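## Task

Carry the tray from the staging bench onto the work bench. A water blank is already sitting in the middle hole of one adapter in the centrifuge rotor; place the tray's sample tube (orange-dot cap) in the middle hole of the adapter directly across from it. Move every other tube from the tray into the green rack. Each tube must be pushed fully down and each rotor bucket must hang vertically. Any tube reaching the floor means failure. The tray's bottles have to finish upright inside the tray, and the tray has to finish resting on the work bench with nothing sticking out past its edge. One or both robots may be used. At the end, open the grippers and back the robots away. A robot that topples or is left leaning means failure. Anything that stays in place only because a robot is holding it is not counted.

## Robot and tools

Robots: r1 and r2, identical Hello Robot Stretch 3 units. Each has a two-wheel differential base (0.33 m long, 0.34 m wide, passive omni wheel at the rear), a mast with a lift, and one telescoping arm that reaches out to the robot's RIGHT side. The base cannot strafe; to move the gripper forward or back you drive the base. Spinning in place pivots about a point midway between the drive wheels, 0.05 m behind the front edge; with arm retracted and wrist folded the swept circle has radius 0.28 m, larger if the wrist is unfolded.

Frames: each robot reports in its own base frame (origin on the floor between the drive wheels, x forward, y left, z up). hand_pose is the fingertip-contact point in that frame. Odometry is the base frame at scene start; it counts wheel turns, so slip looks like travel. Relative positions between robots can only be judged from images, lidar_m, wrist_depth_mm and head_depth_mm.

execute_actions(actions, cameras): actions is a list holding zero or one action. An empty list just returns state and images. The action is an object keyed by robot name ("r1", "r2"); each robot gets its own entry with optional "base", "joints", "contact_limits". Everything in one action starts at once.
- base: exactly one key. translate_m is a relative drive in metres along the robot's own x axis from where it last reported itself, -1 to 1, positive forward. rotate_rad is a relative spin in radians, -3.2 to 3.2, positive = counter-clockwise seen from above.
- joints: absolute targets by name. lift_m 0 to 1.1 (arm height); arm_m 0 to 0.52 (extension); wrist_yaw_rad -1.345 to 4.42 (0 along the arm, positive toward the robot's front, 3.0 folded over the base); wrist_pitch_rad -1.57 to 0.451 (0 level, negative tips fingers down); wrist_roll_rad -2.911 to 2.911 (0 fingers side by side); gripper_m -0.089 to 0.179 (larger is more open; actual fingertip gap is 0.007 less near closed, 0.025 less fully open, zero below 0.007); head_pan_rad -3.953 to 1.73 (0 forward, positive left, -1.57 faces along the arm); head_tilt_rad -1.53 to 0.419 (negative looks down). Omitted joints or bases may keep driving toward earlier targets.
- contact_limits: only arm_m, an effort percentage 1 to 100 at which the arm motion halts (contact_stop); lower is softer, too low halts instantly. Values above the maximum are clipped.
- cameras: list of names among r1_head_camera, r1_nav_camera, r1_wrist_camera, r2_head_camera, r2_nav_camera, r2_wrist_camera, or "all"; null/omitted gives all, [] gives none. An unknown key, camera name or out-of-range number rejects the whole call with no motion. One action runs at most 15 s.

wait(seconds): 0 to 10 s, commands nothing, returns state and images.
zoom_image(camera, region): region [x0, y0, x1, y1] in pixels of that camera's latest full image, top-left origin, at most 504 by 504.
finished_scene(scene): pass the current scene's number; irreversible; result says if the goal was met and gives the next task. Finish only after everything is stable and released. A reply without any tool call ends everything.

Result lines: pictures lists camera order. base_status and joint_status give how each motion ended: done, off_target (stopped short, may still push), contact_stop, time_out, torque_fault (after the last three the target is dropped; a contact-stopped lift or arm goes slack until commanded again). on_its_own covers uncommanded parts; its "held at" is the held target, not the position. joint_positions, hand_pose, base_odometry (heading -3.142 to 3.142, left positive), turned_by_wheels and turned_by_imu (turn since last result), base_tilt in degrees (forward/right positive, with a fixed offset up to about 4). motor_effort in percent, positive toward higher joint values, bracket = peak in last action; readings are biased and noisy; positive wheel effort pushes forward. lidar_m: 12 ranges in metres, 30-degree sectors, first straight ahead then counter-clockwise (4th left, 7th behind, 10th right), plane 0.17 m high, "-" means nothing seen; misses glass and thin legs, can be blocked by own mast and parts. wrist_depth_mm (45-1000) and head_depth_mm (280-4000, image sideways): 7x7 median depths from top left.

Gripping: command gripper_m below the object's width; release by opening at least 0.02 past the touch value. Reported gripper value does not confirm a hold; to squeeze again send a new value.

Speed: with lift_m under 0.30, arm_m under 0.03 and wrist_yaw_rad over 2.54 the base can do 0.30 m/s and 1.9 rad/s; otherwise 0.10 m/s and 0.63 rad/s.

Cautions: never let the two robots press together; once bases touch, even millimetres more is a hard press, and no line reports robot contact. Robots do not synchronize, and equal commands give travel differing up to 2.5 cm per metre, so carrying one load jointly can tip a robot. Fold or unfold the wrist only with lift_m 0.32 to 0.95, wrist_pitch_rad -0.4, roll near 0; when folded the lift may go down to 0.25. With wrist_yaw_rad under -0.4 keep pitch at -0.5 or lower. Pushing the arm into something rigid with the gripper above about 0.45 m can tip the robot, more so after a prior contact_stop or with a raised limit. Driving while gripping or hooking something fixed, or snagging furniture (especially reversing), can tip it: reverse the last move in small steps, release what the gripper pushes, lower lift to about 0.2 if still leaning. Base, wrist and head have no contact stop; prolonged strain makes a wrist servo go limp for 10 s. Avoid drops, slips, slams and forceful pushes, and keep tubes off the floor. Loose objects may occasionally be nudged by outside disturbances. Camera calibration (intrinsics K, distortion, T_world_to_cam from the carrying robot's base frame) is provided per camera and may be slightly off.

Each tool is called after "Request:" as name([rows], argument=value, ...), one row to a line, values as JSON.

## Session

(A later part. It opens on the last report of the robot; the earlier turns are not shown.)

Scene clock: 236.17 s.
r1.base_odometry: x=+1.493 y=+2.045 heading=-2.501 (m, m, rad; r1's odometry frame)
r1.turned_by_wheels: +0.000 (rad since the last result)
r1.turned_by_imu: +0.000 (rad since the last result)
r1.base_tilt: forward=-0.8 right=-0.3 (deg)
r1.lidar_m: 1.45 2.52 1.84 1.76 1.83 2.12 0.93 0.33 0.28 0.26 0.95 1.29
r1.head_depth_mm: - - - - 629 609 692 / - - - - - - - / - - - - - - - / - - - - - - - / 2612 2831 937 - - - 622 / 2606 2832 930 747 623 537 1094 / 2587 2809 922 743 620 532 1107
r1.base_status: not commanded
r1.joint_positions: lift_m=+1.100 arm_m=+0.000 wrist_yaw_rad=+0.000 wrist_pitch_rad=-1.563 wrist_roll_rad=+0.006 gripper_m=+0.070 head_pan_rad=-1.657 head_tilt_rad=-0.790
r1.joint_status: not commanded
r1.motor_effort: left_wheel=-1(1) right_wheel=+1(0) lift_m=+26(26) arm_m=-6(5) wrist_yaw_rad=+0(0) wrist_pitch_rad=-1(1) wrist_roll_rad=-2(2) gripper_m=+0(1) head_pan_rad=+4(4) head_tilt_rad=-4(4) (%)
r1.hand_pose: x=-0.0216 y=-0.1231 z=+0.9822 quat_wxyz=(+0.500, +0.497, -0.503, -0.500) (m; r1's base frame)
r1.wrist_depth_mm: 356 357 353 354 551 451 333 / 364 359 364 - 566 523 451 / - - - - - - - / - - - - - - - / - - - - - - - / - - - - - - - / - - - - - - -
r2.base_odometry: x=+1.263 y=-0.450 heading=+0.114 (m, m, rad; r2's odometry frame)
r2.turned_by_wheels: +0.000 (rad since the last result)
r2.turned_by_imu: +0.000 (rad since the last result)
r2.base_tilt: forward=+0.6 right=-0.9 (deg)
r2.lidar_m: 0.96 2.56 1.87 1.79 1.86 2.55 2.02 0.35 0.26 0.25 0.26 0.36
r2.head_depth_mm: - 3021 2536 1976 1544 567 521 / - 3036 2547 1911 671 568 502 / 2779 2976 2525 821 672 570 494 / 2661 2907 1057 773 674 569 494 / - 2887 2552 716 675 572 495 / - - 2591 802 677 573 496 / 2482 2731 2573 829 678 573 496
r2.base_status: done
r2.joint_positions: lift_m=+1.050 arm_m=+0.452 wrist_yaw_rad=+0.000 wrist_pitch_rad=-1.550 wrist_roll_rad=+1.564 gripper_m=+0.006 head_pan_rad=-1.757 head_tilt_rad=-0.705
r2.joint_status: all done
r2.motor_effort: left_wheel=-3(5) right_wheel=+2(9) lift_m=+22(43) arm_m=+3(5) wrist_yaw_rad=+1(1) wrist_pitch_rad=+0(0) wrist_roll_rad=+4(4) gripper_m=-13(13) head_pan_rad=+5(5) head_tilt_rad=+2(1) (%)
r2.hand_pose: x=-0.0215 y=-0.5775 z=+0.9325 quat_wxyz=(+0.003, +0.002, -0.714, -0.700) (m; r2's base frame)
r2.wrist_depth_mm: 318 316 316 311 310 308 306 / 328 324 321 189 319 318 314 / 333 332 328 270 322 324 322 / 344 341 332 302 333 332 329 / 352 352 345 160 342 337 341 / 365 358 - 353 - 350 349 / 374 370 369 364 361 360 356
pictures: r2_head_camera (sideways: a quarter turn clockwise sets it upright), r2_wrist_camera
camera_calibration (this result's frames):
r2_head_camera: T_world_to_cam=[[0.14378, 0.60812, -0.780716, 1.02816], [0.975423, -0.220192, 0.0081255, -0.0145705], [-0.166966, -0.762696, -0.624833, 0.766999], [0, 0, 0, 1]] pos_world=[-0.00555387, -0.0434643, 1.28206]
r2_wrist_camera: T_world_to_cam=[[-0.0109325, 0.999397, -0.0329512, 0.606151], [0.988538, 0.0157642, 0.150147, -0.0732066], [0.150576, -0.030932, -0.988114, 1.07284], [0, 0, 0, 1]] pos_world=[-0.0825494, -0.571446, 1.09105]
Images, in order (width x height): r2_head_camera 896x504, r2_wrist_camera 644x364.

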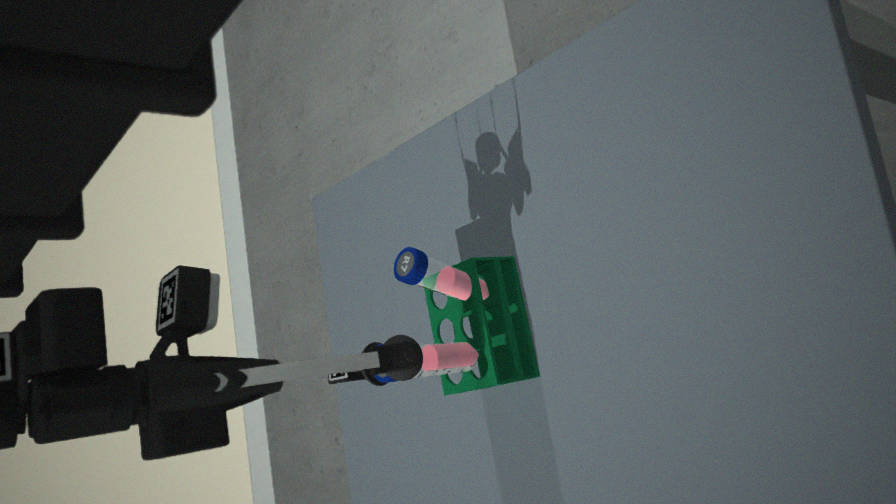

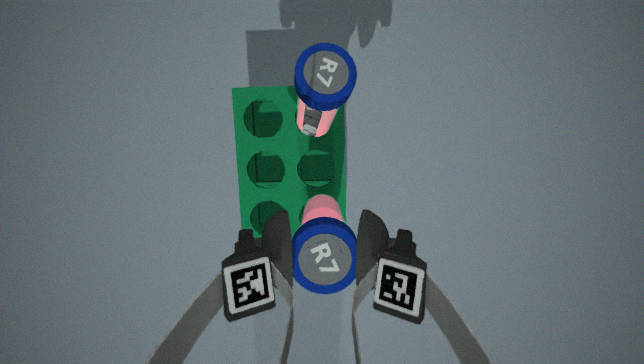

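Request:
execute_actions([
  {"r2":{"base":{"translate_m":0.011},"joints":{"arm_m":0.455}}},
], cameras=[])

Request:
execute_actions([
  {"r2":{"joints":{"lift_m":1.03}}},
], cameras=["r2_wrist_camera","r2_head_camera"])

Request:
zoom_image(camera="r2_head_camera", region=[350,240,560,410])

Scene clock: 239.10 s.
r1.base_odometry: x=+1.493 y=+2.045 heading=-2.501 (m, m, rad; r1's odometry frame)
r1.turned_by_wheels: +0.000 (rad since the last result)
r1.turned_by_imu: +0.000 (rad since the last result)
r1.base_tilt: forward=-0.7 right=-0.3 (deg)
r1.lidar_m: 1.45 2.52 1.83 1.76 1.82 2.12 0.93 0.33 0.28 0.26 0.95 1.29
r1.head_depth_mm: - - - - 630 609 693 / - - - - - - - / - - - - - - - / - - - - - - - / 2611 2860 936 - - - 621 / 2602 2837 927 746 622 535 1094 / 2568 2820 925 741 621 532 1109
r1.base_status: not commanded
r1.joint_positions: lift_m=+1.100 arm_m=+0.000 wrist_yaw_rad=+0.000 wrist_pitch_rad=-1.563 wrist_roll_rad=+0.006 gripper_m=+0.070 head_pan_rad=-1.657 head_tilt_rad=-0.790
r1.joint_status: not commanded
r1.motor_effort: left_wheel=-2(2) right_wheel=+1(0) lift_m=+26(26) arm_m=-6(5) wrist_yaw_rad=-1(0) wrist_pitch_rad=-1(1) wrist_roll_rad=-2(2) gripper_m=+1(0) head_pan_rad=+5(5) head_tilt_rad=-4(3) (%)
r1.hand_pose: x=-0.0216 y=-0.1231 z=+0.9822 quat_wxyz=(+0.500, +0.497, -0.503, -0.500) (m; r1's base frame)
r1.wrist_depth_mm: 352 357 352 355 564 450 330 / 363 361 363 - 561 531 445 / - - - - - - - / - - - - - - - / - - - - - - - / - - - - - - - / - - - - - - -
r2.base_odometry: x=+1.274 y=-0.449 heading=+0.114 (m, m, rad; r2's odometry frame)
r2.turned_by_wheels: +0.000 (rad since the last result)
r2.turned_by_imu: +0.000 (rad since the last result)
r2.base_tilt: forward=+0.7 right=-0.8 (deg)
r2.lidar_m: 0.96 2.57 1.87 1.79 1.86 2.53 2.04 0.35 0.26 0.25 0.26 0.36
r2.head_depth_mm: - 3032 2511 1972 688 567 521 / - 2997 2529 875 671 568 502 / 2768 2957 2533 820 672 569 494 / 2659 2938 1059 755 672 571 493 / - 2865 2554 747 675 571 494 / - - 2586 801 676 571 495 / 2459 2742 2582 830 677 572 496
r2.base_status: done
r2.joint_positions: lift_m=+1.050 arm_m=+0.455 wrist_yaw_rad=+0.000 wrist_pitch_rad=-1.550 wrist_roll_rad=+1.564 gripper_m=+0.006 head_pan_rad=-1.757 head_tilt_rad=-0.705
r2.joint_status: all done
r2.motor_effort: left_wheel=-3(5) right_wheel=+2(9) lift_m=+22(22) arm_m=+3(4) wrist_yaw_rad=+1(0) wrist_pitch_rad=-1(0) wrist_roll_rad=+4(4) gripper_m=-13(13) head_pan_rad=+5(5) head_tilt_rad=+1(1) (%)
r2.hand_pose: x=-0.0215 y=-0.5805 z=+0.9325 quat_wxyz=(+0.003, +0.002, -0.714, -0.700) (m; r2's base frame)
r2.wrist_depth_mm: 316 316 312 311 309 308 308 / 327 323 320 239 319 317 315 / 334 331 328 268 326 324 322 / 342 338 339 276 335 333 331 / 356 349 346 160 346 342 342 / 366 360 - 355 - 351 350 / 373 367 369 368 365 363 357
pictures: none
No camera images: the call's "cameras" was empty. Leave "cameras" out to get every camera's image.

Scene clock: 240.03 s.
r1.base_odometry: x=+1.493 y=+2.045 heading=-2.501 (m, m, rad; r1's odometry frame)
r1.turned_by_wheels: +0.000 (rad since the last result)
r1.turned_by_imu: +0.000 (rad since the last result)
r1.base_tilt: forward=-0.7 right=-0.3 (deg)
r1.lidar_m: 1.46 2.52 1.84 1.76 1.83 2.12 0.93 0.33 0.28 0.26 0.95 1.29
r1.head_depth_mm: - - - - 630 607 693 / - - - - - - - / - - - - - - - / - - - - - - - / 2606 2872 934 - - - 622 / 2612 2817 930 746 623 536 1094 / 2568 2828 917 740 619 533 1106
r1.base_status: not commanded
r1.joint_positions: lift_m=+1.100 arm_m=+0.000 wrist_yaw_rad=+0.000 wrist_pitch_rad=-1.563 wrist_roll_rad=+0.006 gripper_m=+0.070 head_pan_rad=-1.657 head_tilt_rad=-0.790
r1.joint_status: not commanded
r1.motor_effort: left_wheel=-1(1) right_wheel=+1(2) lift_m=+26(27) arm_m=-6(6) wrist_yaw_rad=-1(0) wrist_pitch_rad=-2(2) wrist_roll_rad=-2(2) gripper_m=+1(1) head_pan_rad=+4(5) head_tilt_rad=-4(4) (%)
r1.hand_pose: x=-0.0216 y=-0.1231 z=+0.9822 quat_wxyz=(+0.500, +0.497, -0.503, -0.500) (m; r1's base frame)
r1.wrist_depth_mm: 359 353 352 353 542 454 331 / 366 362 361 - 570 536 445 / - - - - - - - / - - - - - - - / - - - - - - - / - - - - - - - / - - - - - - -
r2.base_odometry: x=+1.274 y=-0.449 heading=+0.114 (m, m, rad; r2's odometry frame)
r2.turned_by_wheels: +0.000 (rad since the last result)
r2.turned_by_imu: +0.000 (rad since the last result)
r2.base_tilt: forward=+0.6 right=-0.9 (deg)
r2.lidar_m: 0.96 2.56 1.87 1.80 1.86 2.54 2.04 0.35 0.26 0.25 0.26 0.36
r2.head_depth_mm: 2696 - 2364 1985 688 566 521 / - - 2440 876 671 569 502 / - 3006 2533 821 673 569 493 / 2661 2886 1057 756 674 570 494 / - 2813 2576 746 675 572 494 / - - 2516 801 676 572 495 / 2478 2717 2599 830 678 572 495
r2.base_status: not commanded
r2.joint_positions: lift_m=+1.030 arm_m=+0.455 wrist_yaw_rad=+0.000 wrist_pitch_rad=-1.550 wrist_roll_rad=+1.564 gripper_m=+0.006 head_pan_rad=-1.757 head_tilt_rad=-0.705
r2.joint_status: all done
r2.motor_effort: left_wheel=-3(4) right_wheel=+2(2) lift_m=+22(23) arm_m=+4(3) wrist_yaw_rad=+0(1) wrist_pitch_rad=-1(1) wrist_roll_rad=+4(4) gripper_m=-13(14) head_pan_rad=+5(5) head_tilt_rad=+1(1) (%)
r2.hand_pose: x=-0.0215 y=-0.5805 z=+0.9125 quat_wxyz=(+0.003, +0.002, -0.714, -0.700) (m; r2's base frame)
r2.wrist_depth_mm: 300 298 297 288 289 287 287 / 303 304 298 218 298 299 293 / 313 312 306 248 305 302 303 / 322 320 313 255 315 312 310 / 330 328 324 160 328 321 318 / 340 340 - 335 - 330 329 / 352 350 348 342 340 338 338
pictures: r2_head_camera (sideways: a quarter turn clockwise sets it upright), r2_wrist_camera
camera_calibration (this result's frames):
r2_head_camera: T_world_to_cam=[[0.143779, 0.608115, -0.78072, 1.02816], [0.975423, -0.220191, 0.00812575, -0.0145708], [-0.166966, -0.762701, -0.624828, 0.766992], [0, 0, 0, 1]] pos_world=[-0.00555387, -0.0434644, 1.28207]
r2_wrist_camera: T_world_to_cam=[[-0.0109324, 0.999397, -0.0329513, 0.608488], [0.988538, 0.0157641, 0.150147, -0.0701565], [0.150576, -0.0309321, -0.988114, 1.05298], [0, 0, 0, 1]] pos_world=[-0.0825494, -0.574444, 1.07105]
Images, in order (width x height): r2_head_camera 896x504, r2_wrist_camera 644x364.

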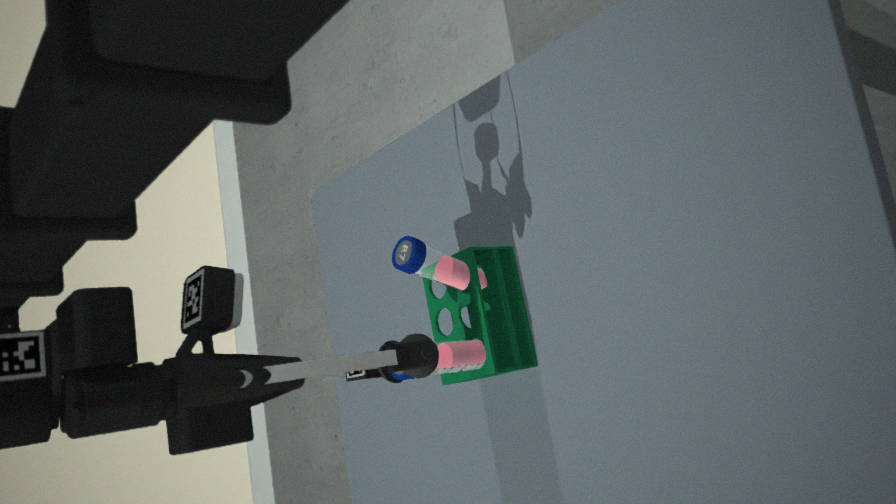

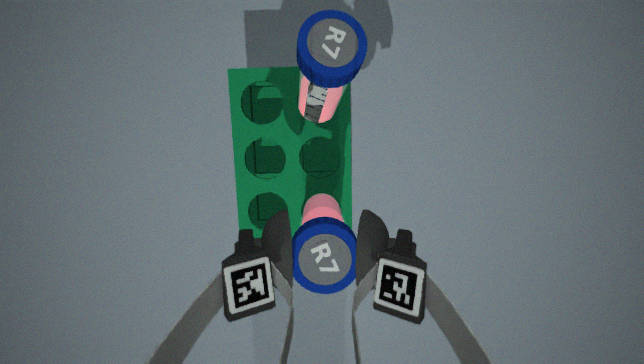

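Region (350, 240, 560, 410) of r2_head_camera's 896x504 image, scaled by 2.400, with more detail than that image has; it fills the top 408 rows of this view, and the rest is white.

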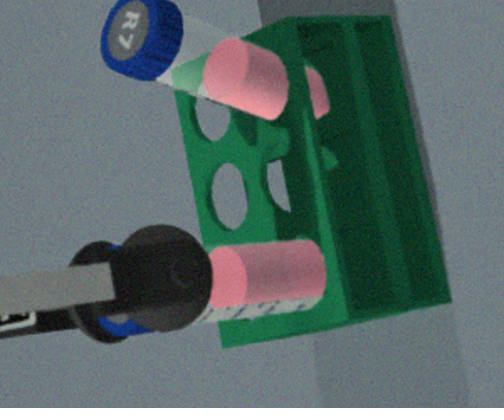

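Request:
execute_actions([
  {"r2":{"joints":{"lift_m":1.0}}},
], cameras=["r2_head_camera"])

Request:
execute_actions([
  {"r2":{"joints":{"gripper_m":0.065}}},
], cameras=[])

Request:
execute_actions([
  {"r2":{"base":{"translate_m":-0.1},"joints":{"arm_m":0.452}}},
], cameras=["r2_head_camera","r2_wrist_camera"])

Scene clock: 242.53 s.
r1.base_odometry: x=+1.493 y=+2.045 heading=-2.501 (m, m, rad; r1's odometry frame)
r1.turned_by_wheels: +0.000 (rad since the last result)
r1.turned_by_imu: +0.000 (rad since the last result)
r1.base_tilt: forward=-0.8 right=-0.3 (deg)
r1.lidar_m: 1.45 2.51 1.83 1.76 1.83 2.12 0.93 0.33 0.28 0.26 0.95 1.29
r1.head_depth_mm: - - - - 632 608 693 / - - - - - - - / - - - - - - - / - - - - - - - / 2608 2841 933 - - - 623 / 2581 2835 926 747 624 536 1095 / 2551 2816 922 742 621 533 1110
r1.base_status: not commanded
r1.joint_positions: lift_m=+1.100 arm_m=+0.000 wrist_yaw_rad=+0.000 wrist_pitch_rad=-1.563 wrist_roll_rad=+0.006 gripper_m=+0.070 head_pan_rad=-1.657 head_tilt_rad=-0.790
r1.joint_status: not commanded
r1.motor_effort: left_wheel=-1(2) right_wheel=+0(1) lift_m=+27(26) arm_m=-6(7) wrist_yaw_rad=-1(1) wrist_pitch_rad=-2(2) wrist_roll_rad=-2(2) gripper_m=+0(2) head_pan_rad=+5(5) head_tilt_rad=-4(4) (%)
r1.hand_pose: x=-0.0216 y=-0.1231 z=+0.9822 quat_wxyz=(+0.500, +0.497, -0.503, -0.500) (m; r1's base frame)
r1.wrist_depth_mm: 357 356 352 356 557 451 330 / 362 365 359 - 551 530 441 / - - - - - - - / - - - - - - - / - - - - - - - / - - - - - - - / - - - - - - -
r2.base_odometry: x=+1.274 y=-0.449 heading=+0.114 (m, m, rad; r2's odometry frame)
r2.turned_by_wheels: +0.000 (rad since the last result)
r2.turned_by_imu: +0.000 (rad since the last result)
r2.base_tilt: forward=+0.8 right=-0.9 (deg)
r2.lidar_m: 0.96 2.56 1.87 1.80 1.86 2.54 2.04 0.35 0.26 0.25 0.26 0.36
r2.head_depth_mm: 2759 2999 - 1874 686 566 521 / 2691 - - 876 670 568 502 / 2601 - 2489 819 672 570 493 / - 2944 1058 757 673 570 494 / - 2854 1018 755 675 571 494 / - - 1024 802 674 572 495 / 2468 2684 2592 829 679 573 496
r2.base_status: not commanded
r2.joint_positions: lift_m=+1.000 arm_m=+0.455 wrist_yaw_rad=+0.000 wrist_pitch_rad=-1.550 wrist_roll_rad=+1.564 gripper_m=+0.006 head_pan_rad=-1.757 head_tilt_rad=-0.705
r2.joint_status: all done
r2.motor_effort: left_wheel=-3(3) right_wheel=+2(2) lift_m=+22(21) arm_m=+3(3) wrist_yaw_rad=+0(1) wrist_pitch_rad=+0(1) wrist_roll_rad=+4(4) gripper_m=-13(13) head_pan_rad=+5(5) head_tilt_rad=+1(1) (%)
r2.hand_pose: x=-0.0215 y=-0.5805 z=+0.8825 quat_wxyz=(+0.003, +0.002, -0.714, -0.700) (m; r2's base frame)
r2.wrist_depth_mm: 267 267 265 136 259 260 258 / 277 273 268 189 269 266 269 / 285 281 271 218 275 274 271 / 291 291 281 224 283 281 278 / 300 297 292 160 290 289 287 / 309 306 - 300 - 296 294 / 316 315 313 312 307 306 304
pictures: r2_head_camera (sideways: a quarter turn clockwise sets it upright)
camera_calibration (this result's frames):
r2_head_camera: T_world_to_cam=[[0.143779, 0.608115, -0.78072, 1.02816], [0.975423, -0.220191, 0.00812575, -0.0145708], [-0.166966, -0.762701, -0.624828, 0.766992], [0, 0, 0, 1]] pos_world=[-0.00555387, -0.0434644, 1.28207]
Images, in order (width x height): r2_head_camera 896x504.

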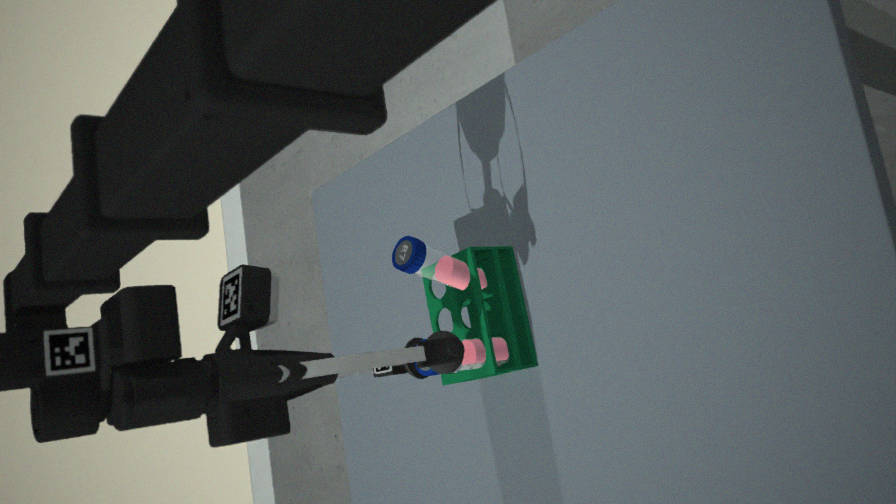

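Scene clock: 243.63 s.
r1.base_odometry: x=+1.493 y=+2.045 heading=-2.501 (m, m, rad; r1's odometry frame)
r1.turned_by_wheels: +0.000 (rad since the last result)
r1.turned_by_imu: +0.000 (rad since the last result)
r1.base_tilt: forward=-0.7 right=-0.3 (deg)
r1.lidar_m: 1.45 2.52 1.83 1.77 1.83 2.11 0.93 0.33 0.28 0.26 0.95 1.29
r1.head_depth_mm: - - - - 630 607 692 / - - - - - - - / - - - - - - - / - - - - - - - / 2638 2864 938 - - - 622 / 2603 2822 930 745 623 537 1092 / 2559 2806 924 743 619 533 1106
r1.base_status: not commanded
r1.joint_positions: lift_m=+1.100 arm_m=+0.000 wrist_yaw_rad=+0.000 wrist_pitch_rad=-1.563 wrist_roll_rad=+0.006 gripper_m=+0.070 head_pan_rad=-1.657 head_tilt_rad=-0.790
r1.joint_status: not commanded
r1.motor_effort: left_wheel=-1(1) right_wheel=+1(1) lift_m=+26(27) arm_m=-6(6) wrist_yaw_rad=+0(0) wrist_pitch_rad=-1(2) wrist_roll_rad=-2(2) gripper_m=+1(1) head_pan_rad=+5(5) head_tilt_rad=-4(4) (%)
r1.hand_pose: x=-0.0216 y=-0.1231 z=+0.9822 quat_wxyz=(+0.500, +0.497, -0.503, -0.500) (m; r1's base frame)
r1.wrist_depth_mm: 355 356 355 353 547 451 334 / 363 363 362 - 554 533 442 / - - - - - - - / - - - - - - - / - - - - - - - / - - - - - - - / - - - - - - -
r2.base_odometry: x=+1.274 y=-0.449 heading=+0.114 (m, m, rad; r2's odometry frame)
r2.turned_by_wheels: +0.000 (rad since the last result)
r2.turned_by_imu: +0.000 (rad since the last result)
r2.base_tilt: forward=+0.7 right=-0.8 (deg)
r2.lidar_m: 0.96 2.56 1.86 1.80 1.86 2.54 2.04 0.35 0.26 0.25 0.26 0.36
r2.head_depth_mm: 2795 3038 - 1855 687 568 522 / 2703 - - 874 670 568 503 / 2618 - 2486 821 672 570 494 / - 2933 1057 756 674 571 494 / - 2870 1021 776 675 571 495 / - - 1023 803 676 573 495 / 2442 2706 2576 828 677 572 496
r2.base_status: not commanded
r2.joint_positions: lift_m=+1.000 arm_m=+0.455 wrist_yaw_rad=+0.000 wrist_pitch_rad=-1.550 wrist_roll_rad=+1.564 gripper_m=+0.065 head_pan_rad=-1.757 head_tilt_rad=-0.705
r2.joint_status: all done
r2.motor_effort: left_wheel=-3(3) right_wheel=+2(2) lift_m=+21(21) arm_m=+3(3) wrist_yaw_rad=+0(1) wrist_pitch_rad=-1(1) wrist_roll_rad=+4(4) gripper_m=+1(92) head_pan_rad=+5(4) head_tilt_rad=+1(0) (%)
r2.hand_pose: x=-0.0215 y=-0.5805 z=+0.8825 quat_wxyz=(+0.003, +0.002, -0.714, -0.700) (m; r2's base frame)
r2.wrist_depth_mm: 271 267 268 136 264 262 259 / 275 273 266 189 269 267 265 / 281 282 272 218 277 273 273 / 292 286 281 225 281 280 283 / 298 297 293 177 290 293 287 / 307 303 - 302 - 297 295 / 313 314 311 313 310 304 305
pictures: none
No camera images: the call's "cameras" was empty. Leave "cameras" out to get every camera's image.

Scene clock: 245.60 s.
r1.base_odometry: x=+1.493 y=+2.045 heading=-2.501 (m, m, rad; r1's odometry frame)
r1.turned_by_wheels: +0.000 (rad since the last result)
r1.turned_by_imu: +0.000 (rad since the last result)
r1.base_tilt: forward=-0.7 right=-0.3 (deg)
r1.lidar_m: 1.45 2.52 1.84 1.77 1.83 2.12 0.93 0.33 0.28 0.26 0.95 1.29
r1.head_depth_mm: - - - - 631 608 693 / - - - - - - - / - - - - - - - / - - - - - - - / 2620 2838 935 - - - 621 / 2605 2828 927 745 624 536 1097 / 2607 2803 922 741 619 533 1112
r1.base_status: not commanded
r1.joint_positions: lift_m=+1.100 arm_m=+0.000 wrist_yaw_rad=+0.000 wrist_pitch_rad=-1.563 wrist_roll_rad=+0.006 gripper_m=+0.070 head_pan_rad=-1.657 head_tilt_rad=-0.790
r1.joint_status: not commanded
r1.motor_effort: left_wheel=-2(1) right_wheel=+2(1) lift_m=+27(27) arm_m=-6(6) wrist_yaw_rad=-1(0) wrist_pitch_rad=-1(1) wrist_roll_rad=-2(2) gripper_m=+1(2) head_pan_rad=+5(5) head_tilt_rad=-4(3) (%)
r1.hand_pose: x=-0.0216 y=-0.1231 z=+0.9822 quat_wxyz=(+0.500, +0.497, -0.503, -0.500) (m; r1's base frame)
r1.wrist_depth_mm: 356 352 354 360 548 456 331 / 362 358 362 - 560 539 450 / - - - - - - - / - - - - - - - / - - - - - - - / - - - - - - - / - - - - - - -
r2.base_odometry: x=+1.175 y=-0.460 heading=+0.114 (m, m, rad; r2's odometry frame)
r2.turned_by_wheels: +0.000 (rad since the last result)
r2.turned_by_imu: +0.000 (rad since the last result)
r2.base_tilt: forward=+0.6 right=-0.7 (deg)
r2.lidar_m: 0.96 2.56 1.87 1.80 1.86 2.54 1.94 2.13 0.26 0.25 0.26 0.36
r2.head_depth_mm: 2783 3002 - 1875 1621 1376 1133 / 2718 - - 1995 1628 568 512 / 2610 - 2542 1987 672 569 493 / - 2894 2550 822 673 571 494 / - 2866 1019 825 676 572 495 / - - 1022 759 676 572 495 / 2458 2697 2578 801 677 573 496
r2.base_status: done
r2.joint_positions: lift_m=+1.000 arm_m=+0.452 wrist_yaw_rad=+0.000 wrist_pitch_rad=-1.550 wrist_roll_rad=+1.564 gripper_m=+0.065 head_pan_rad=-1.757 head_tilt_rad=-0.705
r2.joint_status: all done
r2.motor_effort: left_wheel=-3(9) right_wheel=+3(4) lift_m=+22(21) arm_m=-1(3) wrist_yaw_rad=+1(0) wrist_pitch_rad=+0(1) wrist_roll_rad=+4(4) gripper_m=+0(0) head_pan_rad=+5(5) head_tilt_rad=+1(1) (%)
r2.hand_pose: x=-0.0215 y=-0.5781 z=+0.8825 quat_wxyz=(+0.003, +0.002, -0.714, -0.700) (m; r2's base frame)
r2.wrist_depth_mm: 269 266 264 264 261 260 259 / 276 275 274 268 269 268 268 / 282 280 278 278 277 272 273 / 289 287 287 284 284 281 281 / 299 295 289 227 290 288 287 / 307 303 - 155 - 296 293 / 315 313 291 243 309 303 306
pictures: r2_head_camera (sideways: a quarter turn clockwise sets it upright), r2_wrist_camera
camera_calibration (this result's frames):
r2_head_camera: T_world_to_cam=[[0.143779, 0.608113, -0.780721, 1.02817], [0.975423, -0.220191, 0.00812581, -0.0145709], [-0.166967, -0.762702, -0.624827, 0.766991], [0, 0, 0, 1]] pos_world=[-0.00555387, -0.0434644, 1.28207]
r2_wrist_camera: T_world_to_cam=[[-0.0109332, 0.999394, -0.0330434, 0.605171], [0.988538, 0.0157788, 0.150145, -0.0656821], [0.150576, -0.0310231, -0.988112, 1.02337], [0, 0, 0, 1]] pos_world=[-0.0825494, -0.57202, 1.04107]
Images, in order (width x height): r2_head_camera 896x504, r2_wrist_camera 644x364.

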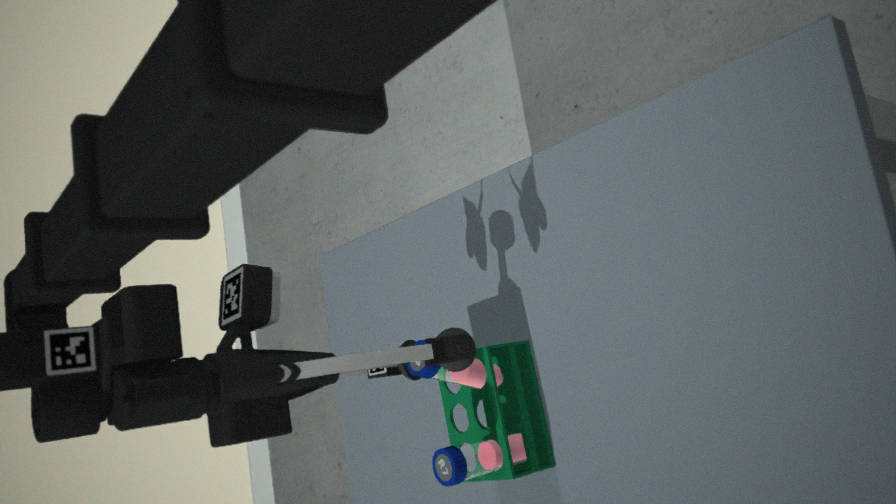

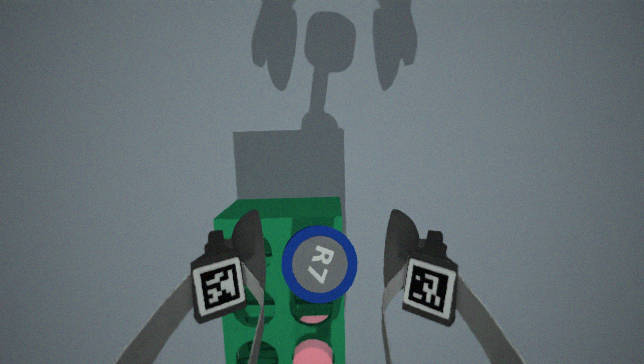

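Request:
execute_actions([
  {"r2":{"joints":{"lift_m":1.008,"gripper_m":0.015}}},
], cameras=[])

Request:
execute_actions([
  {"r2":{"base":{"translate_m":0.012},"joints":{"lift_m":1.013,"arm_m":0.456}}},
], cameras=["r2_head_camera"])

Request:
execute_actions([
  {"r2":{"joints":{"gripper_m":0.065}}},
], cameras=[])

Request:
execute_actions([
  {"r2":{"joints":{"lift_m":1.1}}},
], cameras=["r2_head_camera","r2_wrist_camera"])

Request:
execute_actions([
  {"r2":{"base":{"translate_m":0.522},"joints":{"arm_m":0.459}}},
], cameras=["r2_wrist_camera"])

Scene clock: 249.67 s.
r1.base_odometry: x=+1.493 y=+2.045 heading=-2.501 (m, m, rad; r1's odometry frame)
r1.turned_by_wheels: +0.000 (rad since the last result)
r1.turned_by_imu: +0.000 (rad since the last result)
r1.base_tilt: forward=-0.7 right=-0.3 (deg)
r1.lidar_m: 1.45 2.52 1.83 1.77 1.83 2.12 0.93 0.33 0.28 0.26 0.95 1.29
r1.head_depth_mm: - - - - 629 607 693 / - - - - - - - / - - - - - - - / - - - - - - - / 2607 2866 936 - - - 620 / 2582 2821 927 747 623 536 1095 / 2589 2851 923 742 620 533 1113
r1.base_status: not commanded
r1.joint_positions: lift_m=+1.100 arm_m=+0.000 wrist_yaw_rad=+0.000 wrist_pitch_rad=-1.563 wrist_roll_rad=+0.006 gripper_m=+0.070 head_pan_rad=-1.657 head_tilt_rad=-0.790
r1.joint_status: not commanded
r1.motor_effort: left_wheel=-1(1) right_wheel=+1(0) lift_m=+27(27) arm_m=-6(6) wrist_yaw_rad=+0(0) wrist_pitch_rad=-1(2) wrist_roll_rad=-2(2) gripper_m=+1(0) head_pan_rad=+5(5) head_tilt_rad=-4(4) (%)
r1.hand_pose: x=-0.0216 y=-0.1231 z=+0.9822 quat_wxyz=(+0.500, +0.497, -0.503, -0.500) (m; r1's base frame)
r1.wrist_depth_mm: 355 355 353 360 557 454 326 / 362 363 363 - 553 528 445 / - - - - - - - / - - - - - - - / - - - - - - - / - - - - - - - / - - - - - - -
r2.base_odometry: x=+1.175 y=-0.460 heading=+0.114 (m, m, rad; r2's odometry frame)
r2.turned_by_wheels: +0.000 (rad since the last result)
r2.turned_by_imu: +0.000 (rad since the last result)
r2.base_tilt: forward=+0.6 right=-0.9 (deg)
r2.lidar_m: 0.96 2.57 1.87 1.80 1.86 2.54 1.94 2.13 0.26 0.25 0.26 0.36
r2.head_depth_mm: 2795 - - 1936 1627 1374 1130 / 2675 - 2312 1977 1634 568 511 / 2607 3053 2543 1988 672 570 494 / - 2923 2562 823 674 571 494 / - 2838 1792 800 674 571 495 / - - 1755 775 677 572 495 / 2466 2689 2575 804 678 574 496
r2.base_status: not commanded
r2.joint_positions: lift_m=+1.008 arm_m=+0.452 wrist_yaw_rad=+0.000 wrist_pitch_rad=-1.550 wrist_roll_rad=+1.564 gripper_m=+0.016 head_pan_rad=-1.757 head_tilt_rad=-0.705
r2.joint_status: all done
r2.motor_effort: left_wheel=-3(3) right_wheel=+2(2) lift_m=+45(48) arm_m=-1(1) wrist_yaw_rad=+1(0) wrist_pitch_rad=-1(1) wrist_roll_rad=+4(4) gripper_m=-8(99) head_pan_rad=+5(5) head_tilt_rad=+1(1) (%)
r2.hand_pose: x=-0.0215 y=-0.5781 z=+0.8895 quat_wxyz=(+0.003, +0.002, -0.714, -0.700) (m; r2's base frame)
r2.wrist_depth_mm: 275 272 272 270 271 269 266 / 285 282 277 276 276 272 273 / 289 288 287 285 283 280 279 / 297 298 293 289 292 288 286 / 308 305 299 161 297 297 293 / 319 313 - 161 - 306 301 / 323 320 286 249 315 312 310
pictures: none
No camera images: the call's "cameras" was empty. Leave "cameras" out to get every camera's image.

Scene clock: 251.33 s.
r1.base_odometry: x=+1.493 y=+2.045 heading=-2.501 (m, m, rad; r1's odometry frame)
r1.turned_by_wheels: +0.000 (rad since the last result)
r1.turned_by_imu: +0.000 (rad since the last result)
r1.base_tilt: forward=-0.8 right=-0.3 (deg)
r1.lidar_m: 1.45 2.51 1.83 1.77 1.83 2.12 0.93 0.33 0.28 0.26 0.95 1.29
r1.head_depth_mm: - - - - 630 608 692 / - - - - - - - / - - - - - - - / - - - - - - - / 2627 2868 938 - - - 621 / 2609 2838 931 746 623 536 1093 / 2580 2809 923 741 620 533 1109
r1.base_status: not commanded
r1.joint_positions: lift_m=+1.100 arm_m=+0.000 wrist_yaw_rad=+0.000 wrist_pitch_rad=-1.563 wrist_roll_rad=+0.006 gripper_m=+0.070 head_pan_rad=-1.657 head_tilt_rad=-0.790
r1.joint_status: not commanded
r1.motor_effort: left_wheel=-1(1) right_wheel=+1(1) lift_m=+26(27) arm_m=-6(6) wrist_yaw_rad=+0(1) wrist_pitch_rad=-1(2) wrist_roll_rad=-2(2) gripper_m=+0(0) head_pan_rad=+5(5) head_tilt_rad=-4(3) (%)
r1.hand_pose: x=-0.0216 y=-0.1231 z=+0.9822 quat_wxyz=(+0.500, +0.497, -0.503, -0.500) (m; r1's base frame)
r1.wrist_depth_mm: 355 355 356 348 561 452 331 / 358 361 364 - 565 523 441 / - - - - - - - / - - - - - - - / - - - - - - - / - - - - - - - / - - - - - - -
r2.base_odometry: x=+1.187 y=-0.459 heading=+0.114 (m, m, rad; r2's odometry frame)
r2.turned_by_wheels: +0.000 (rad since the last result)
r2.turned_by_imu: +0.000 (rad since the last result)
r2.base_tilt: forward=+0.6 right=-0.8 (deg)
r2.lidar_m: 0.96 2.57 1.87 1.80 1.86 2.53 1.96 2.14 0.26 0.25 0.26 0.36
r2.head_depth_mm: 2755 - - 1918 1626 1378 521 / 2660 - 2352 1980 1587 568 512 / 2587 3015 2537 1874 673 569 493 / - 2932 2567 822 674 570 494 / - 2826 2558 813 676 572 495 / - - 1751 747 675 573 495 / 2475 2701 2580 804 677 573 496
r2.base_status: done
r2.joint_positions: lift_m=+1.012 arm_m=+0.456 wrist_yaw_rad=+0.000 wrist_pitch_rad=-1.550 wrist_roll_rad=+1.564 gripper_m=+0.015 head_pan_rad=-1.757 head_tilt_rad=-0.705
r2.joint_status: all done
r2.motor_effort: left_wheel=-4(5) right_wheel=+2(7) lift_m=+46(47) arm_m=+3(3) wrist_yaw_rad=+1(1) wrist_pitch_rad=-1(0) wrist_roll_rad=+4(4) gripper_m=-9(10) head_pan_rad=+5(5) head_tilt_rad=+1(1) (%)
r2.hand_pose: x=-0.0215 y=-0.5815 z=+0.8945 quat_wxyz=(+0.003, +0.002, -0.714, -0.700) (m; r2's base frame)
r2.wrist_depth_mm: 282 279 277 275 275 271 270 / 286 283 283 279 280 277 276 / 296 296 292 289 288 287 285 / 299 300 298 295 297 295 290 / 311 305 303 160 305 300 301 / 319 321 - 207 - 309 309 / 332 326 325 255 323 320 320
pictures: r2_head_camera (sideways: a quarter turn clockwise sets it upright)
camera_calibration (this result's frames):
r2_head_camera: T_world_to_cam=[[0.143775, 0.608093, -0.780738, 1.02819], [0.975423, -0.22019, 0.00812678, -0.0145722], [-0.166969, -0.762718, -0.624805, 0.766963], [0, 0, 0, 1]] pos_world=[-0.00555395, -0.043465, 1.28207]
Images, in order (width x height): r2_head_camera 896x504.

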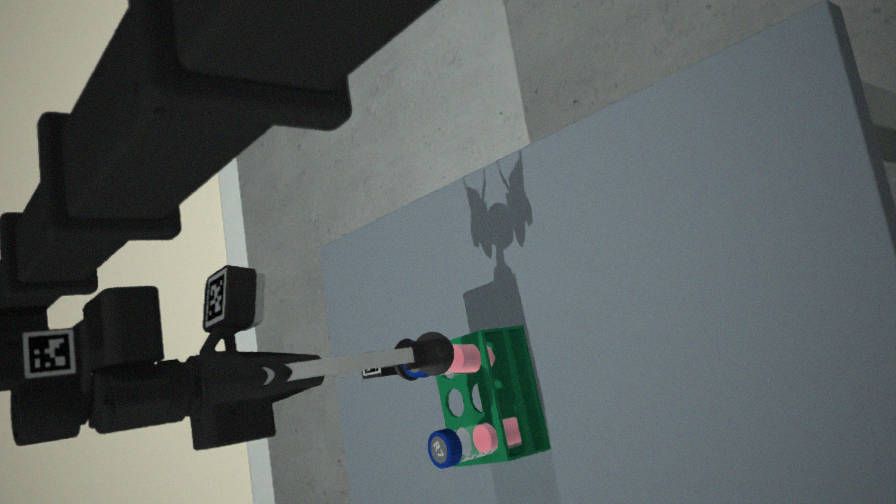

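Scene clock: 252.33 s.
r1.base_odometry: x=+1.493 y=+2.045 heading=-2.501 (m, m, rad; r1's odometry frame)
r1.turned_by_wheels: +0.000 (rad since the last result)
r1.turned_by_imu: +0.000 (rad since the last result)
r1.base_tilt: forward=-0.8 right=-0.3 (deg)
r1.lidar_m: 1.45 2.52 1.84 1.76 1.83 2.11 0.93 0.33 0.28 0.26 0.94 1.29
r1.head_depth_mm: - - - - 631 608 692 / - - - - - - - / - - - - - - - / - - - - - - - / 2624 2859 937 - - - 622 / 2603 2841 932 747 623 536 1088 / 2579 2809 921 742 618 534 1110
r1.base_status: not commanded
r1.joint_positions: lift_m=+1.100 arm_m=+0.000 wrist_yaw_rad=+0.000 wrist_pitch_rad=-1.563 wrist_roll_rad=+0.006 gripper_m=+0.070 head_pan_rad=-1.657 head_tilt_rad=-0.790
r1.joint_status: not commanded
r1.motor_effort: left_wheel=-1(2) right_wheel=+1(2) lift_m=+27(27) arm_m=-6(6) wrist_yaw_rad=+0(0) wrist_pitch_rad=-1(1) wrist_roll_rad=-2(2) gripper_m=+1(1) head_pan_rad=+5(5) head_tilt_rad=-4(4) (%)
r1.hand_pose: x=-0.0216 y=-0.1231 z=+0.9822 quat_wxyz=(+0.500, +0.497, -0.503, -0.500) (m; r1's base frame)
r1.wrist_depth_mm: 356 349 348 358 556 454 335 / 364 362 359 - 562 534 449 / - - - - - - - / - - - - - - - / - - - - - - - / - - - - - - - / - - - - - - -
r2.base_odometry: x=+1.187 y=-0.459 heading=+0.114 (m, m, rad; r2's odometry frame)
r2.turned_by_wheels: +0.000 (rad since the last result)
r2.turned_by_imu: +0.000 (rad since the last result)
r2.base_tilt: forward=+0.7 right=-0.9 (deg)
r2.lidar_m: 0.96 2.56 1.87 1.80 1.87 2.54 1.95 2.13 0.26 0.25 0.26 0.36
r2.head_depth_mm: 2782 - - 1927 1631 1376 521 / 2669 - 2347 1975 1582 568 511 / 2589 3026 2552 1872 673 569 494 / - 2909 2562 823 673 570 494 / - 2841 2554 799 675 572 494 / - - 1748 747 678 573 495 / 2479 2705 2589 805 677 572 496
r2.base_status: not commanded
r2.joint_positions: lift_m=+1.012 arm_m=+0.456 wrist_yaw_rad=+0.000 wrist_pitch_rad=-1.550 wrist_roll_rad=+1.564 gripper_m=+0.065 head_pan_rad=-1.757 head_tilt_rad=-0.705
r2.joint_status: all done
r2.motor_effort: left_wheel=-3(3) right_wheel=+2(2) lift_m=+46(46) arm_m=+3(4) wrist_yaw_rad=+1(1) wrist_pitch_rad=-1(1) wrist_roll_rad=+4(4) gripper_m=+1(97) head_pan_rad=+5(5) head_tilt_rad=+2(1) (%)
r2.hand_pose: x=-0.0215 y=-0.5815 z=+0.8945 quat_wxyz=(+0.003, +0.002, -0.714, -0.700) (m; r2's base frame)
r2.wrist_depth_mm: 279 279 278 276 273 271 272 / 287 286 283 282 284 282 277 / 298 293 291 289 289 284 283 / 304 302 299 291 296 294 294 / 312 310 301 231 302 300 299 / 318 319 - 249 - 313 310 / 330 328 324 257 322 318 316
pictures: none
No camera images: the call's "cameras" was empty. Leave "cameras" out to get every camera's image.

Scene clock: 253.97 s.
r1.base_odometry: x=+1.493 y=+2.045 heading=-2.501 (m, m, rad; r1's odometry frame)
r1.turned_by_wheels: +0.000 (rad since the last result)
r1.turned_by_imu: +0.000 (rad since the last result)
r1.base_tilt: forward=-0.7 right=-0.3 (deg)
r1.lidar_m: 1.46 2.52 1.83 1.77 1.83 2.12 0.93 0.33 0.28 0.26 0.94 1.29
r1.head_depth_mm: - - - - 631 608 693 / - - - - - - - / - - - - - - - / - - - - - - - / 2632 2827 935 - - - 622 / 2601 2834 930 745 624 537 1090 / 2560 2790 925 742 619 533 1109
r1.base_status: not commanded
r1.joint_positions: lift_m=+1.100 arm_m=+0.000 wrist_yaw_rad=+0.000 wrist_pitch_rad=-1.563 wrist_roll_rad=+0.006 gripper_m=+0.070 head_pan_rad=-1.657 head_tilt_rad=-0.790
r1.joint_status: not commanded
r1.motor_effort: left_wheel=-2(2) right_wheel=+1(2) lift_m=+26(26) arm_m=-6(5) wrist_yaw_rad=+0(1) wrist_pitch_rad=-1(1) wrist_roll_rad=-2(2) gripper_m=+0(1) head_pan_rad=+5(5) head_tilt_rad=-3(4) (%)
r1.hand_pose: x=-0.0216 y=-0.1231 z=+0.9822 quat_wxyz=(+0.500, +0.497, -0.503, -0.500) (m; r1's base frame)
r1.wrist_depth_mm: 356 354 352 353 552 448 328 / 365 362 357 - 566 524 449 / - - - - - - - / - - - - - - - / - - - - - - - / - - - - - - - / - - - - - - -
r2.base_odometry: x=+1.187 y=-0.459 heading=+0.114 (m, m, rad; r2's odometry frame)
r2.turned_by_wheels: +0.000 (rad since the last result)
r2.turned_by_imu: +0.000 (rad since the last result)
r2.base_tilt: forward=+0.7 right=-0.7 (deg)
r2.lidar_m: 0.96 2.56 1.87 1.80 1.86 2.54 1.95 2.14 0.26 0.25 0.26 0.36
r2.head_depth_mm: 2812 3063 2530 1973 1629 1381 522 / 2733 3021 2520 1996 1589 569 511 / 2678 2953 2549 1866 673 569 493 / 2600 2911 2551 824 674 570 494 / 2534 2853 2599 825 675 572 495 / - 2841 2573 747 676 572 495 / 2438 2746 2591 803 677 574 496
r2.base_status: not commanded
r2.joint_positions: lift_m=+1.099 arm_m=+0.456 wrist_yaw_rad=+0.000 wrist_pitch_rad=-1.550 wrist_roll_rad=+1.564 gripper_m=+0.065 head_pan_rad=-1.757 head_tilt_rad=-0.705
r2.joint_status: all done
r2.motor_effort: left_wheel=-4(3) right_wheel=+2(2) lift_m=+46(47) arm_m=+3(4) wrist_yaw_rad=+0(1) wrist_pitch_rad=-1(0) wrist_roll_rad=+4(4) gripper_m=+0(1) head_pan_rad=+5(5) head_tilt_rad=+2(1) (%)
r2.hand_pose: x=-0.0215 y=-0.5815 z=+0.9815 quat_wxyz=(+0.003, +0.002, -0.714, -0.700) (m; r2's base frame)
r2.wrist_depth_mm: 364 363 362 360 356 353 354 / 380 370 375 366 366 362 360 / 385 382 376 375 376 374 373 / 397 392 392 332 386 386 384 / 407 401 400 337 396 392 395 / 415 412 - 342 - 398 401 / 423 426 431 419 419 414 415
pictures: r2_head_camera (sideways: a quarter turn clockwise sets it upright), r2_wrist_camera
camera_calibration (this result's frames):
r2_head_camera: T_world_to_cam=[[0.143774, 0.608093, -0.780738, 1.02819], [0.975423, -0.22019, 0.00812678, -0.0145722], [-0.166969, -0.762719, -0.624805, 0.766963], [0, 0, 0, 1]] pos_world=[-0.00555394, -0.043465, 1.28207]
r2_wrist_camera: T_world_to_cam=[[-0.0109326, 0.999391, -0.0331259, 0.611973], [0.988538, 0.0157906, 0.150144, -0.0804843], [0.150576, -0.0311048, -0.988109, 1.12104], [0, 0, 0, 1]] pos_world=[-0.0825494, -0.57546, 1.14007]
Images, in order (width x height): r2_head_camera 896x504, r2_wrist_camera 644x364.

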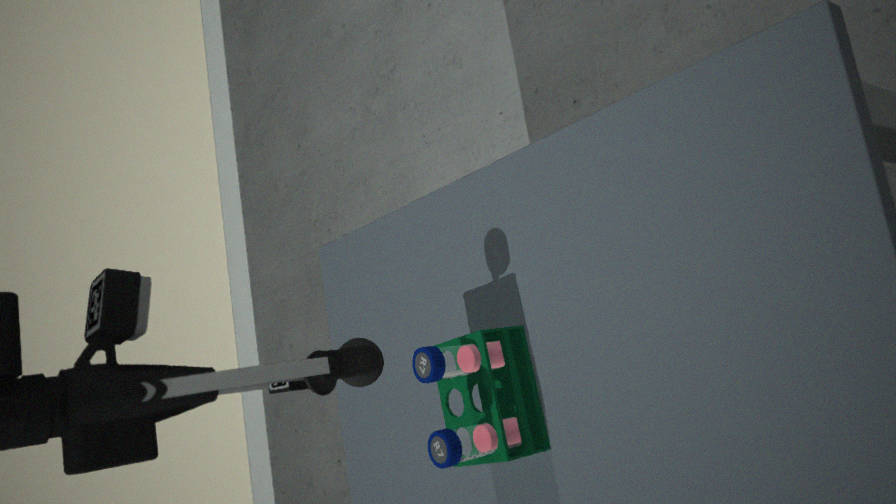

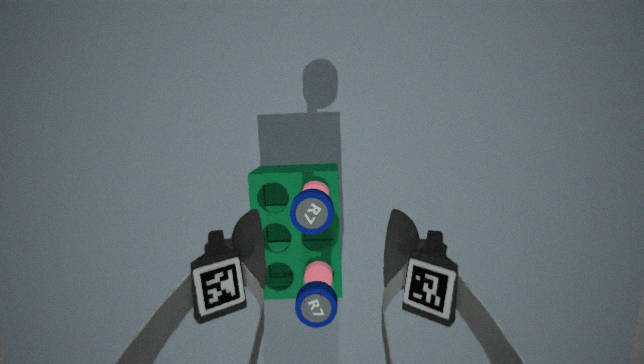

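Scene clock: 260.43 s.
r1.base_odometry: x=+1.493 y=+2.045 heading=-2.501 (m, m, rad; r1's odometry frame)
r1.turned_by_wheels: +0.000 (rad since the last result)
r1.turned_by_imu: +0.000 (rad since the last result)
r1.base_tilt: forward=-0.8 right=-0.3 (deg)
r1.lidar_m: 1.45 2.51 1.83 1.77 1.83 2.12 0.93 0.33 0.28 0.26 0.95 1.29
r1.head_depth_mm: - - - - 629 607 693 / - - - - - - - / - - - - - - - / - - - - - - - / 2613 2861 937 - - - 620 / 2580 2830 929 745 623 536 1094 / 2583 2779 924 740 619 534 1109
r1.base_status: not commanded
r1.joint_positions: lift_m=+1.100 arm_m=+0.000 wrist_yaw_rad=+0.000 wrist_pitch_rad=-1.563 wrist_roll_rad=+0.006 gripper_m=+0.070 head_pan_rad=-1.657 head_tilt_rad=-0.790
r1.joint_status: not commanded
r1.motor_effort: left_wheel=-1(1) right_wheel=+1(1) lift_m=+26(26) arm_m=-5(5) wrist_yaw_rad=+0(0) wrist_pitch_rad=-2(1) wrist_roll_rad=-2(2) gripper_m=+2(0) head_pan_rad=+5(5) head_tilt_rad=-3(3) (%)
r1.hand_pose: x=-0.0216 y=-0.1231 z=+0.9822 quat_wxyz=(+0.500, +0.497, -0.503, -0.500) (m; r1's base frame)
r1.wrist_depth_mm: 351 358 352 356 551 450 331 / 361 356 363 - 560 528 450 / - - - - - - - / - - - - - - - / - - - - - - - / - - - - - - - / - - - - - - -
r2.base_odometry: x=+1.705 y=-0.399 heading=+0.114 (m, m, rad; r2's odometry frame)
r2.turned_by_wheels: +0.000 (rad since the last result)
r2.turned_by_imu: -0.001 (rad since the last result)
r2.base_tilt: forward=+0.6 right=-0.9 (deg)
r2.lidar_m: 1.22 2.57 1.87 1.80 1.86 2.55 2.48 0.36 0.26 0.25 0.26 0.35
r2.head_depth_mm: 2790 3054 1046 815 670 566 511 / 2713 3032 1048 818 671 568 502 / 2680 2964 1051 794 623 570 494 / 2612 2917 974 756 671 570 494 / 2530 2842 2565 796 671 572 494 / - 2851 2562 708 574 572 495 / 2434 2728 2564 797 531 561 496
r2.base_status: done
r2.joint_positions: lift_m=+1.099 arm_m=+0.459 wrist_yaw_rad=+0.000 wrist_pitch_rad=-1.550 wrist_roll_rad=+1.564 gripper_m=+0.065 head_pan_rad=-1.757 head_tilt_rad=-0.705
r2.joint_status: all done
r2.motor_effort: left_wheel=-3(3) right_wheel=+2(8) lift_m=+46(46) arm_m=+3(2) wrist_yaw_rad=+0(0) wrist_pitch_rad=-1(1) wrist_roll_rad=+4(4) gripper_m=+1(1) head_pan_rad=+5(5) head_tilt_rad=+1(2) (%)
r2.hand_pose: x=-0.0215 y=-0.5845 z=+0.9815 quat_wxyz=(+0.003, +0.002, -0.714, -0.700) (m; r2's base frame)
r2.wrist_depth_mm: 191 234 318 303 333 308 355 / 369 242 364 357 361 358 357 / 391 376 376 362 372 370 373 / 396 382 386 361 383 378 382 / 412 393 396 331 391 391 391 / 424 390 - 340 - 324 405 / 431 432 371 356 357 254 414
pictures: r2_wrist_camera
camera_calibration (this result's frames):
r2_wrist_camera: T_world_to_cam=[[-0.010933, 0.999391, -0.0331261, 0.614972], [0.988538, 0.015791, 0.150144, -0.0804367], [0.150576, -0.0311048, -0.988109, 1.12095], [0, 0, 0, 1]] pos_world=[-0.0825494, -0.578461, 1.14007]
Images, in order (width x height): r2_wrist_camera 644x364.

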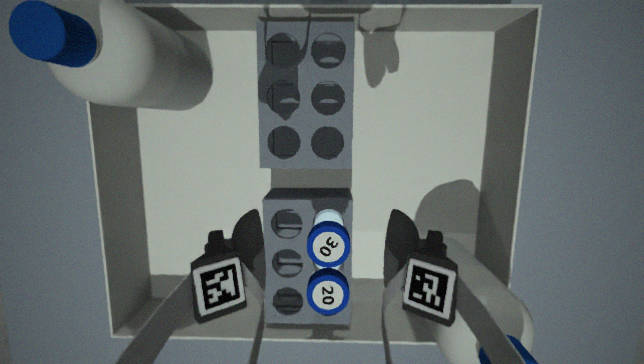

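Request:
execute_actions([
  {"r2":{"base":{"translate_m":0.027},"joints":{"arm_m":0.453,"gripper_m":0.056}}},
], cameras=[])

Request:
execute_actions([
  {"r2":{"joints":{"lift_m":0.998}}},
], cameras=["r2_wrist_camera"])

Scene clock: 264.83 s.
r1.base_odometry: x=+1.493 y=+2.045 heading=-2.501 (m, m, rad; r1's odometry frame)
r1.turned_by_wheels: +0.000 (rad since the last result)
r1.turned_by_imu: +0.000 (rad since the last result)
r1.base_tilt: forward=-0.8 right=-0.3 (deg)
r1.lidar_m: 1.45 2.51 1.83 1.76 1.83 2.12 0.93 0.33 0.28 0.26 0.94 1.29
r1.head_depth_mm: - - - - 631 608 694 / - - - - - - - / - - - - - - - / - - - - - - - / 2609 2839 934 - - - 622 / 2610 2829 930 746 623 536 1090 / 2576 2807 920 740 620 534 1109
r1.base_status: not commanded
r1.joint_positions: lift_m=+1.100 arm_m=+0.000 wrist_yaw_rad=+0.000 wrist_pitch_rad=-1.563 wrist_roll_rad=+0.006 gripper_m=+0.070 head_pan_rad=-1.657 head_tilt_rad=-0.790
r1.joint_status: not commanded
r1.motor_effort: left_wheel=-1(3) right_wheel=+1(1) lift_m=+27(26) arm_m=-5(5) wrist_yaw_rad=+0(0) wrist_pitch_rad=-2(1) wrist_roll_rad=-2(2) gripper_m=+1(0) head_pan_rad=+5(5) head_tilt_rad=-4(4) (%)
r1.hand_pose: x=-0.0216 y=-0.1231 z=+0.9822 quat_wxyz=(+0.500, +0.497, -0.503, -0.500) (m; r1's base frame)
r1.wrist_depth_mm: 355 353 348 359 563 453 329 / 364 358 358 - 558 533 445 / - - - - - - - / - - - - - - - / - - - - - - - / - - - - - - - / - - - - - - -
r2.base_odometry: x=+1.732 y=-0.396 heading=+0.114 (m, m, rad; r2's odometry frame)
r2.turned_by_wheels: +0.000 (rad since the last result)
r2.turned_by_imu: +0.000 (rad since the last result)
r2.base_tilt: forward=+0.8 right=-0.8 (deg)
r2.lidar_m: 1.21 2.57 1.87 1.80 1.86 2.55 2.50 0.36 0.26 0.25 0.26 0.35
r2.head_depth_mm: 2812 3069 1048 816 668 567 511 / 2726 3025 1050 819 644 568 502 / 2669 2966 1053 761 625 569 493 / 2610 2927 802 750 670 570 494 / 2563 2864 2579 762 671 571 495 / - 2826 2574 707 552 573 496 / 2441 2720 2586 822 576 566 496
r2.base_status: done
r2.joint_positions: lift_m=+1.099 arm_m=+0.453 wrist_yaw_rad=+0.000 wrist_pitch_rad=-1.550 wrist_roll_rad=+1.564 gripper_m=+0.056 head_pan_rad=-1.757 head_tilt_rad=-0.705
r2.joint_status: all done
r2.motor_effort: left_wheel=-3(4) right_wheel=+2(7) lift_m=+45(46) arm_m=-1(2) wrist_yaw_rad=+0(1) wrist_pitch_rad=-1(1) wrist_roll_rad=+4(4) gripper_m=+0(49) head_pan_rad=+4(5) head_tilt_rad=+1(1) (%)
r2.hand_pose: x=-0.0215 y=-0.5791 z=+0.9815 quat_wxyz=(+0.003, +0.002, -0.714, -0.700) (m; r2's base frame)
r2.wrist_depth_mm: 225 237 352 299 355 350 353 / 374 320 364 357 364 362 364 / 381 376 377 369 373 368 372 / 395 386 387 363 386 377 386 / 405 393 394 338 375 372 386 / 417 368 - 345 - 251 400 / 435 432 426 421 423 217 410
pictures: none
No camera images: the call's "cameras" was empty. Leave "cameras" out to get every camera's image.

Scene clock: 266.60 s.
r1.base_odometry: x=+1.493 y=+2.045 heading=-2.501 (m, m, rad; r1's odometry frame)
r1.turned_by_wheels: +0.000 (rad since the last result)
r1.turned_by_imu: +0.000 (rad since the last result)
r1.base_tilt: forward=-0.7 right=-0.3 (deg)
r1.lidar_m: 1.45 2.51 1.83 1.76 1.82 2.12 0.93 0.33 0.28 0.26 0.95 1.29
r1.head_depth_mm: - - - - 631 607 693 / - - - - - - - / - - - - - - - / - - - - - - - / 2620 2833 937 - - - 621 / 2582 2831 931 747 622 536 1091 / 2564 2830 924 740 620 533 1105
r1.base_status: not commanded
r1.joint_positions: lift_m=+1.100 arm_m=+0.000 wrist_yaw_rad=+0.000 wrist_pitch_rad=-1.563 wrist_roll_rad=+0.006 gripper_m=+0.070 head_pan_rad=-1.657 head_tilt_rad=-0.790
r1.joint_status: not commanded
r1.motor_effort: left_wheel=-1(1) right_wheel=+1(1) lift_m=+26(27) arm_m=-5(6) wrist_yaw_rad=+0(1) wrist_pitch_rad=-2(1) wrist_roll_rad=-2(2) gripper_m=+0(1) head_pan_rad=+5(5) head_tilt_rad=-4(4) (%)
r1.hand_pose: x=-0.0216 y=-0.1231 z=+0.9822 quat_wxyz=(+0.500, +0.497, -0.503, -0.500) (m; r1's base frame)
r1.wrist_depth_mm: 356 354 352 356 546 466 333 / 364 358 359 - 569 527 439 / - - - - - - - / - - - - - - - / - - - - - - - / - - - - - - - / - - - - - - -
r2.base_odometry: x=+1.732 y=-0.396 heading=+0.114 (m, m, rad; r2's odometry frame)
r2.turned_by_wheels: +0.000 (rad since the last result)
r2.turned_by_imu: +0.000 (rad since the last result)
r2.base_tilt: forward=+0.7 right=-0.8 (deg)
r2.lidar_m: 1.21 2.57 1.87 1.80 1.87 2.54 2.51 0.36 0.26 0.25 0.26 0.35
r2.head_depth_mm: 2805 3017 - 768 670 567 511 / 2696 - - 819 645 568 502 / 2614 - 1056 760 624 569 492 / - 2936 802 751 671 570 494 / - 2870 1022 767 672 571 495 / - - 1022 707 551 572 495 / 2443 2699 2581 821 576 566 496
r2.base_status: not commanded
r2.joint_positions: lift_m=+0.999 arm_m=+0.453 wrist_yaw_rad=+0.000 wrist_pitch_rad=-1.550 wrist_roll_rad=+1.564 gripper_m=+0.056 head_pan_rad=-1.757 head_tilt_rad=-0.705
r2.joint_status: all done
r2.motor_effort: left_wheel=-3(3) right_wheel=+2(2) lift_m=+22(43) arm_m=-1(1) wrist_yaw_rad=+1(0) wrist_pitch_rad=-1(1) wrist_roll_rad=+4(4) gripper_m=+0(0) head_pan_rad=+5(4) head_tilt_rad=+1(1) (%)
r2.hand_pose: x=-0.0215 y=-0.5791 z=+0.8805 quat_wxyz=(+0.003, +0.002, -0.714, -0.700) (m; r2's base frame)
r2.wrist_depth_mm: 186 233 233 231 256 258 211 / 261 269 245 208 264 261 221 / 275 274 271 265 271 269 231 / 276 285 281 261 278 278 231 / 273 292 291 216 284 283 242 / 279 299 - 165 - 223 289 / 268 293 269 170 283 175 167
pictures: r2_wrist_camera
camera_calibration (this result's frames):
r2_wrist_camera: T_world_to_cam=[[-0.0109331, 0.999391, -0.0331262, 0.606197], [0.988538, 0.0157911, 0.150144, -0.0653589], [0.150576, -0.0311049, -0.988109, 1.02133], [0, 0, 0, 1]] pos_world=[-0.0825494, -0.573028, 1.03908]
Images, in order (width x height): r2_wrist_camera 644x364.

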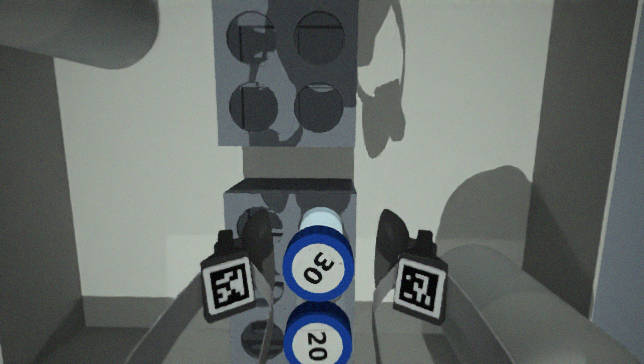

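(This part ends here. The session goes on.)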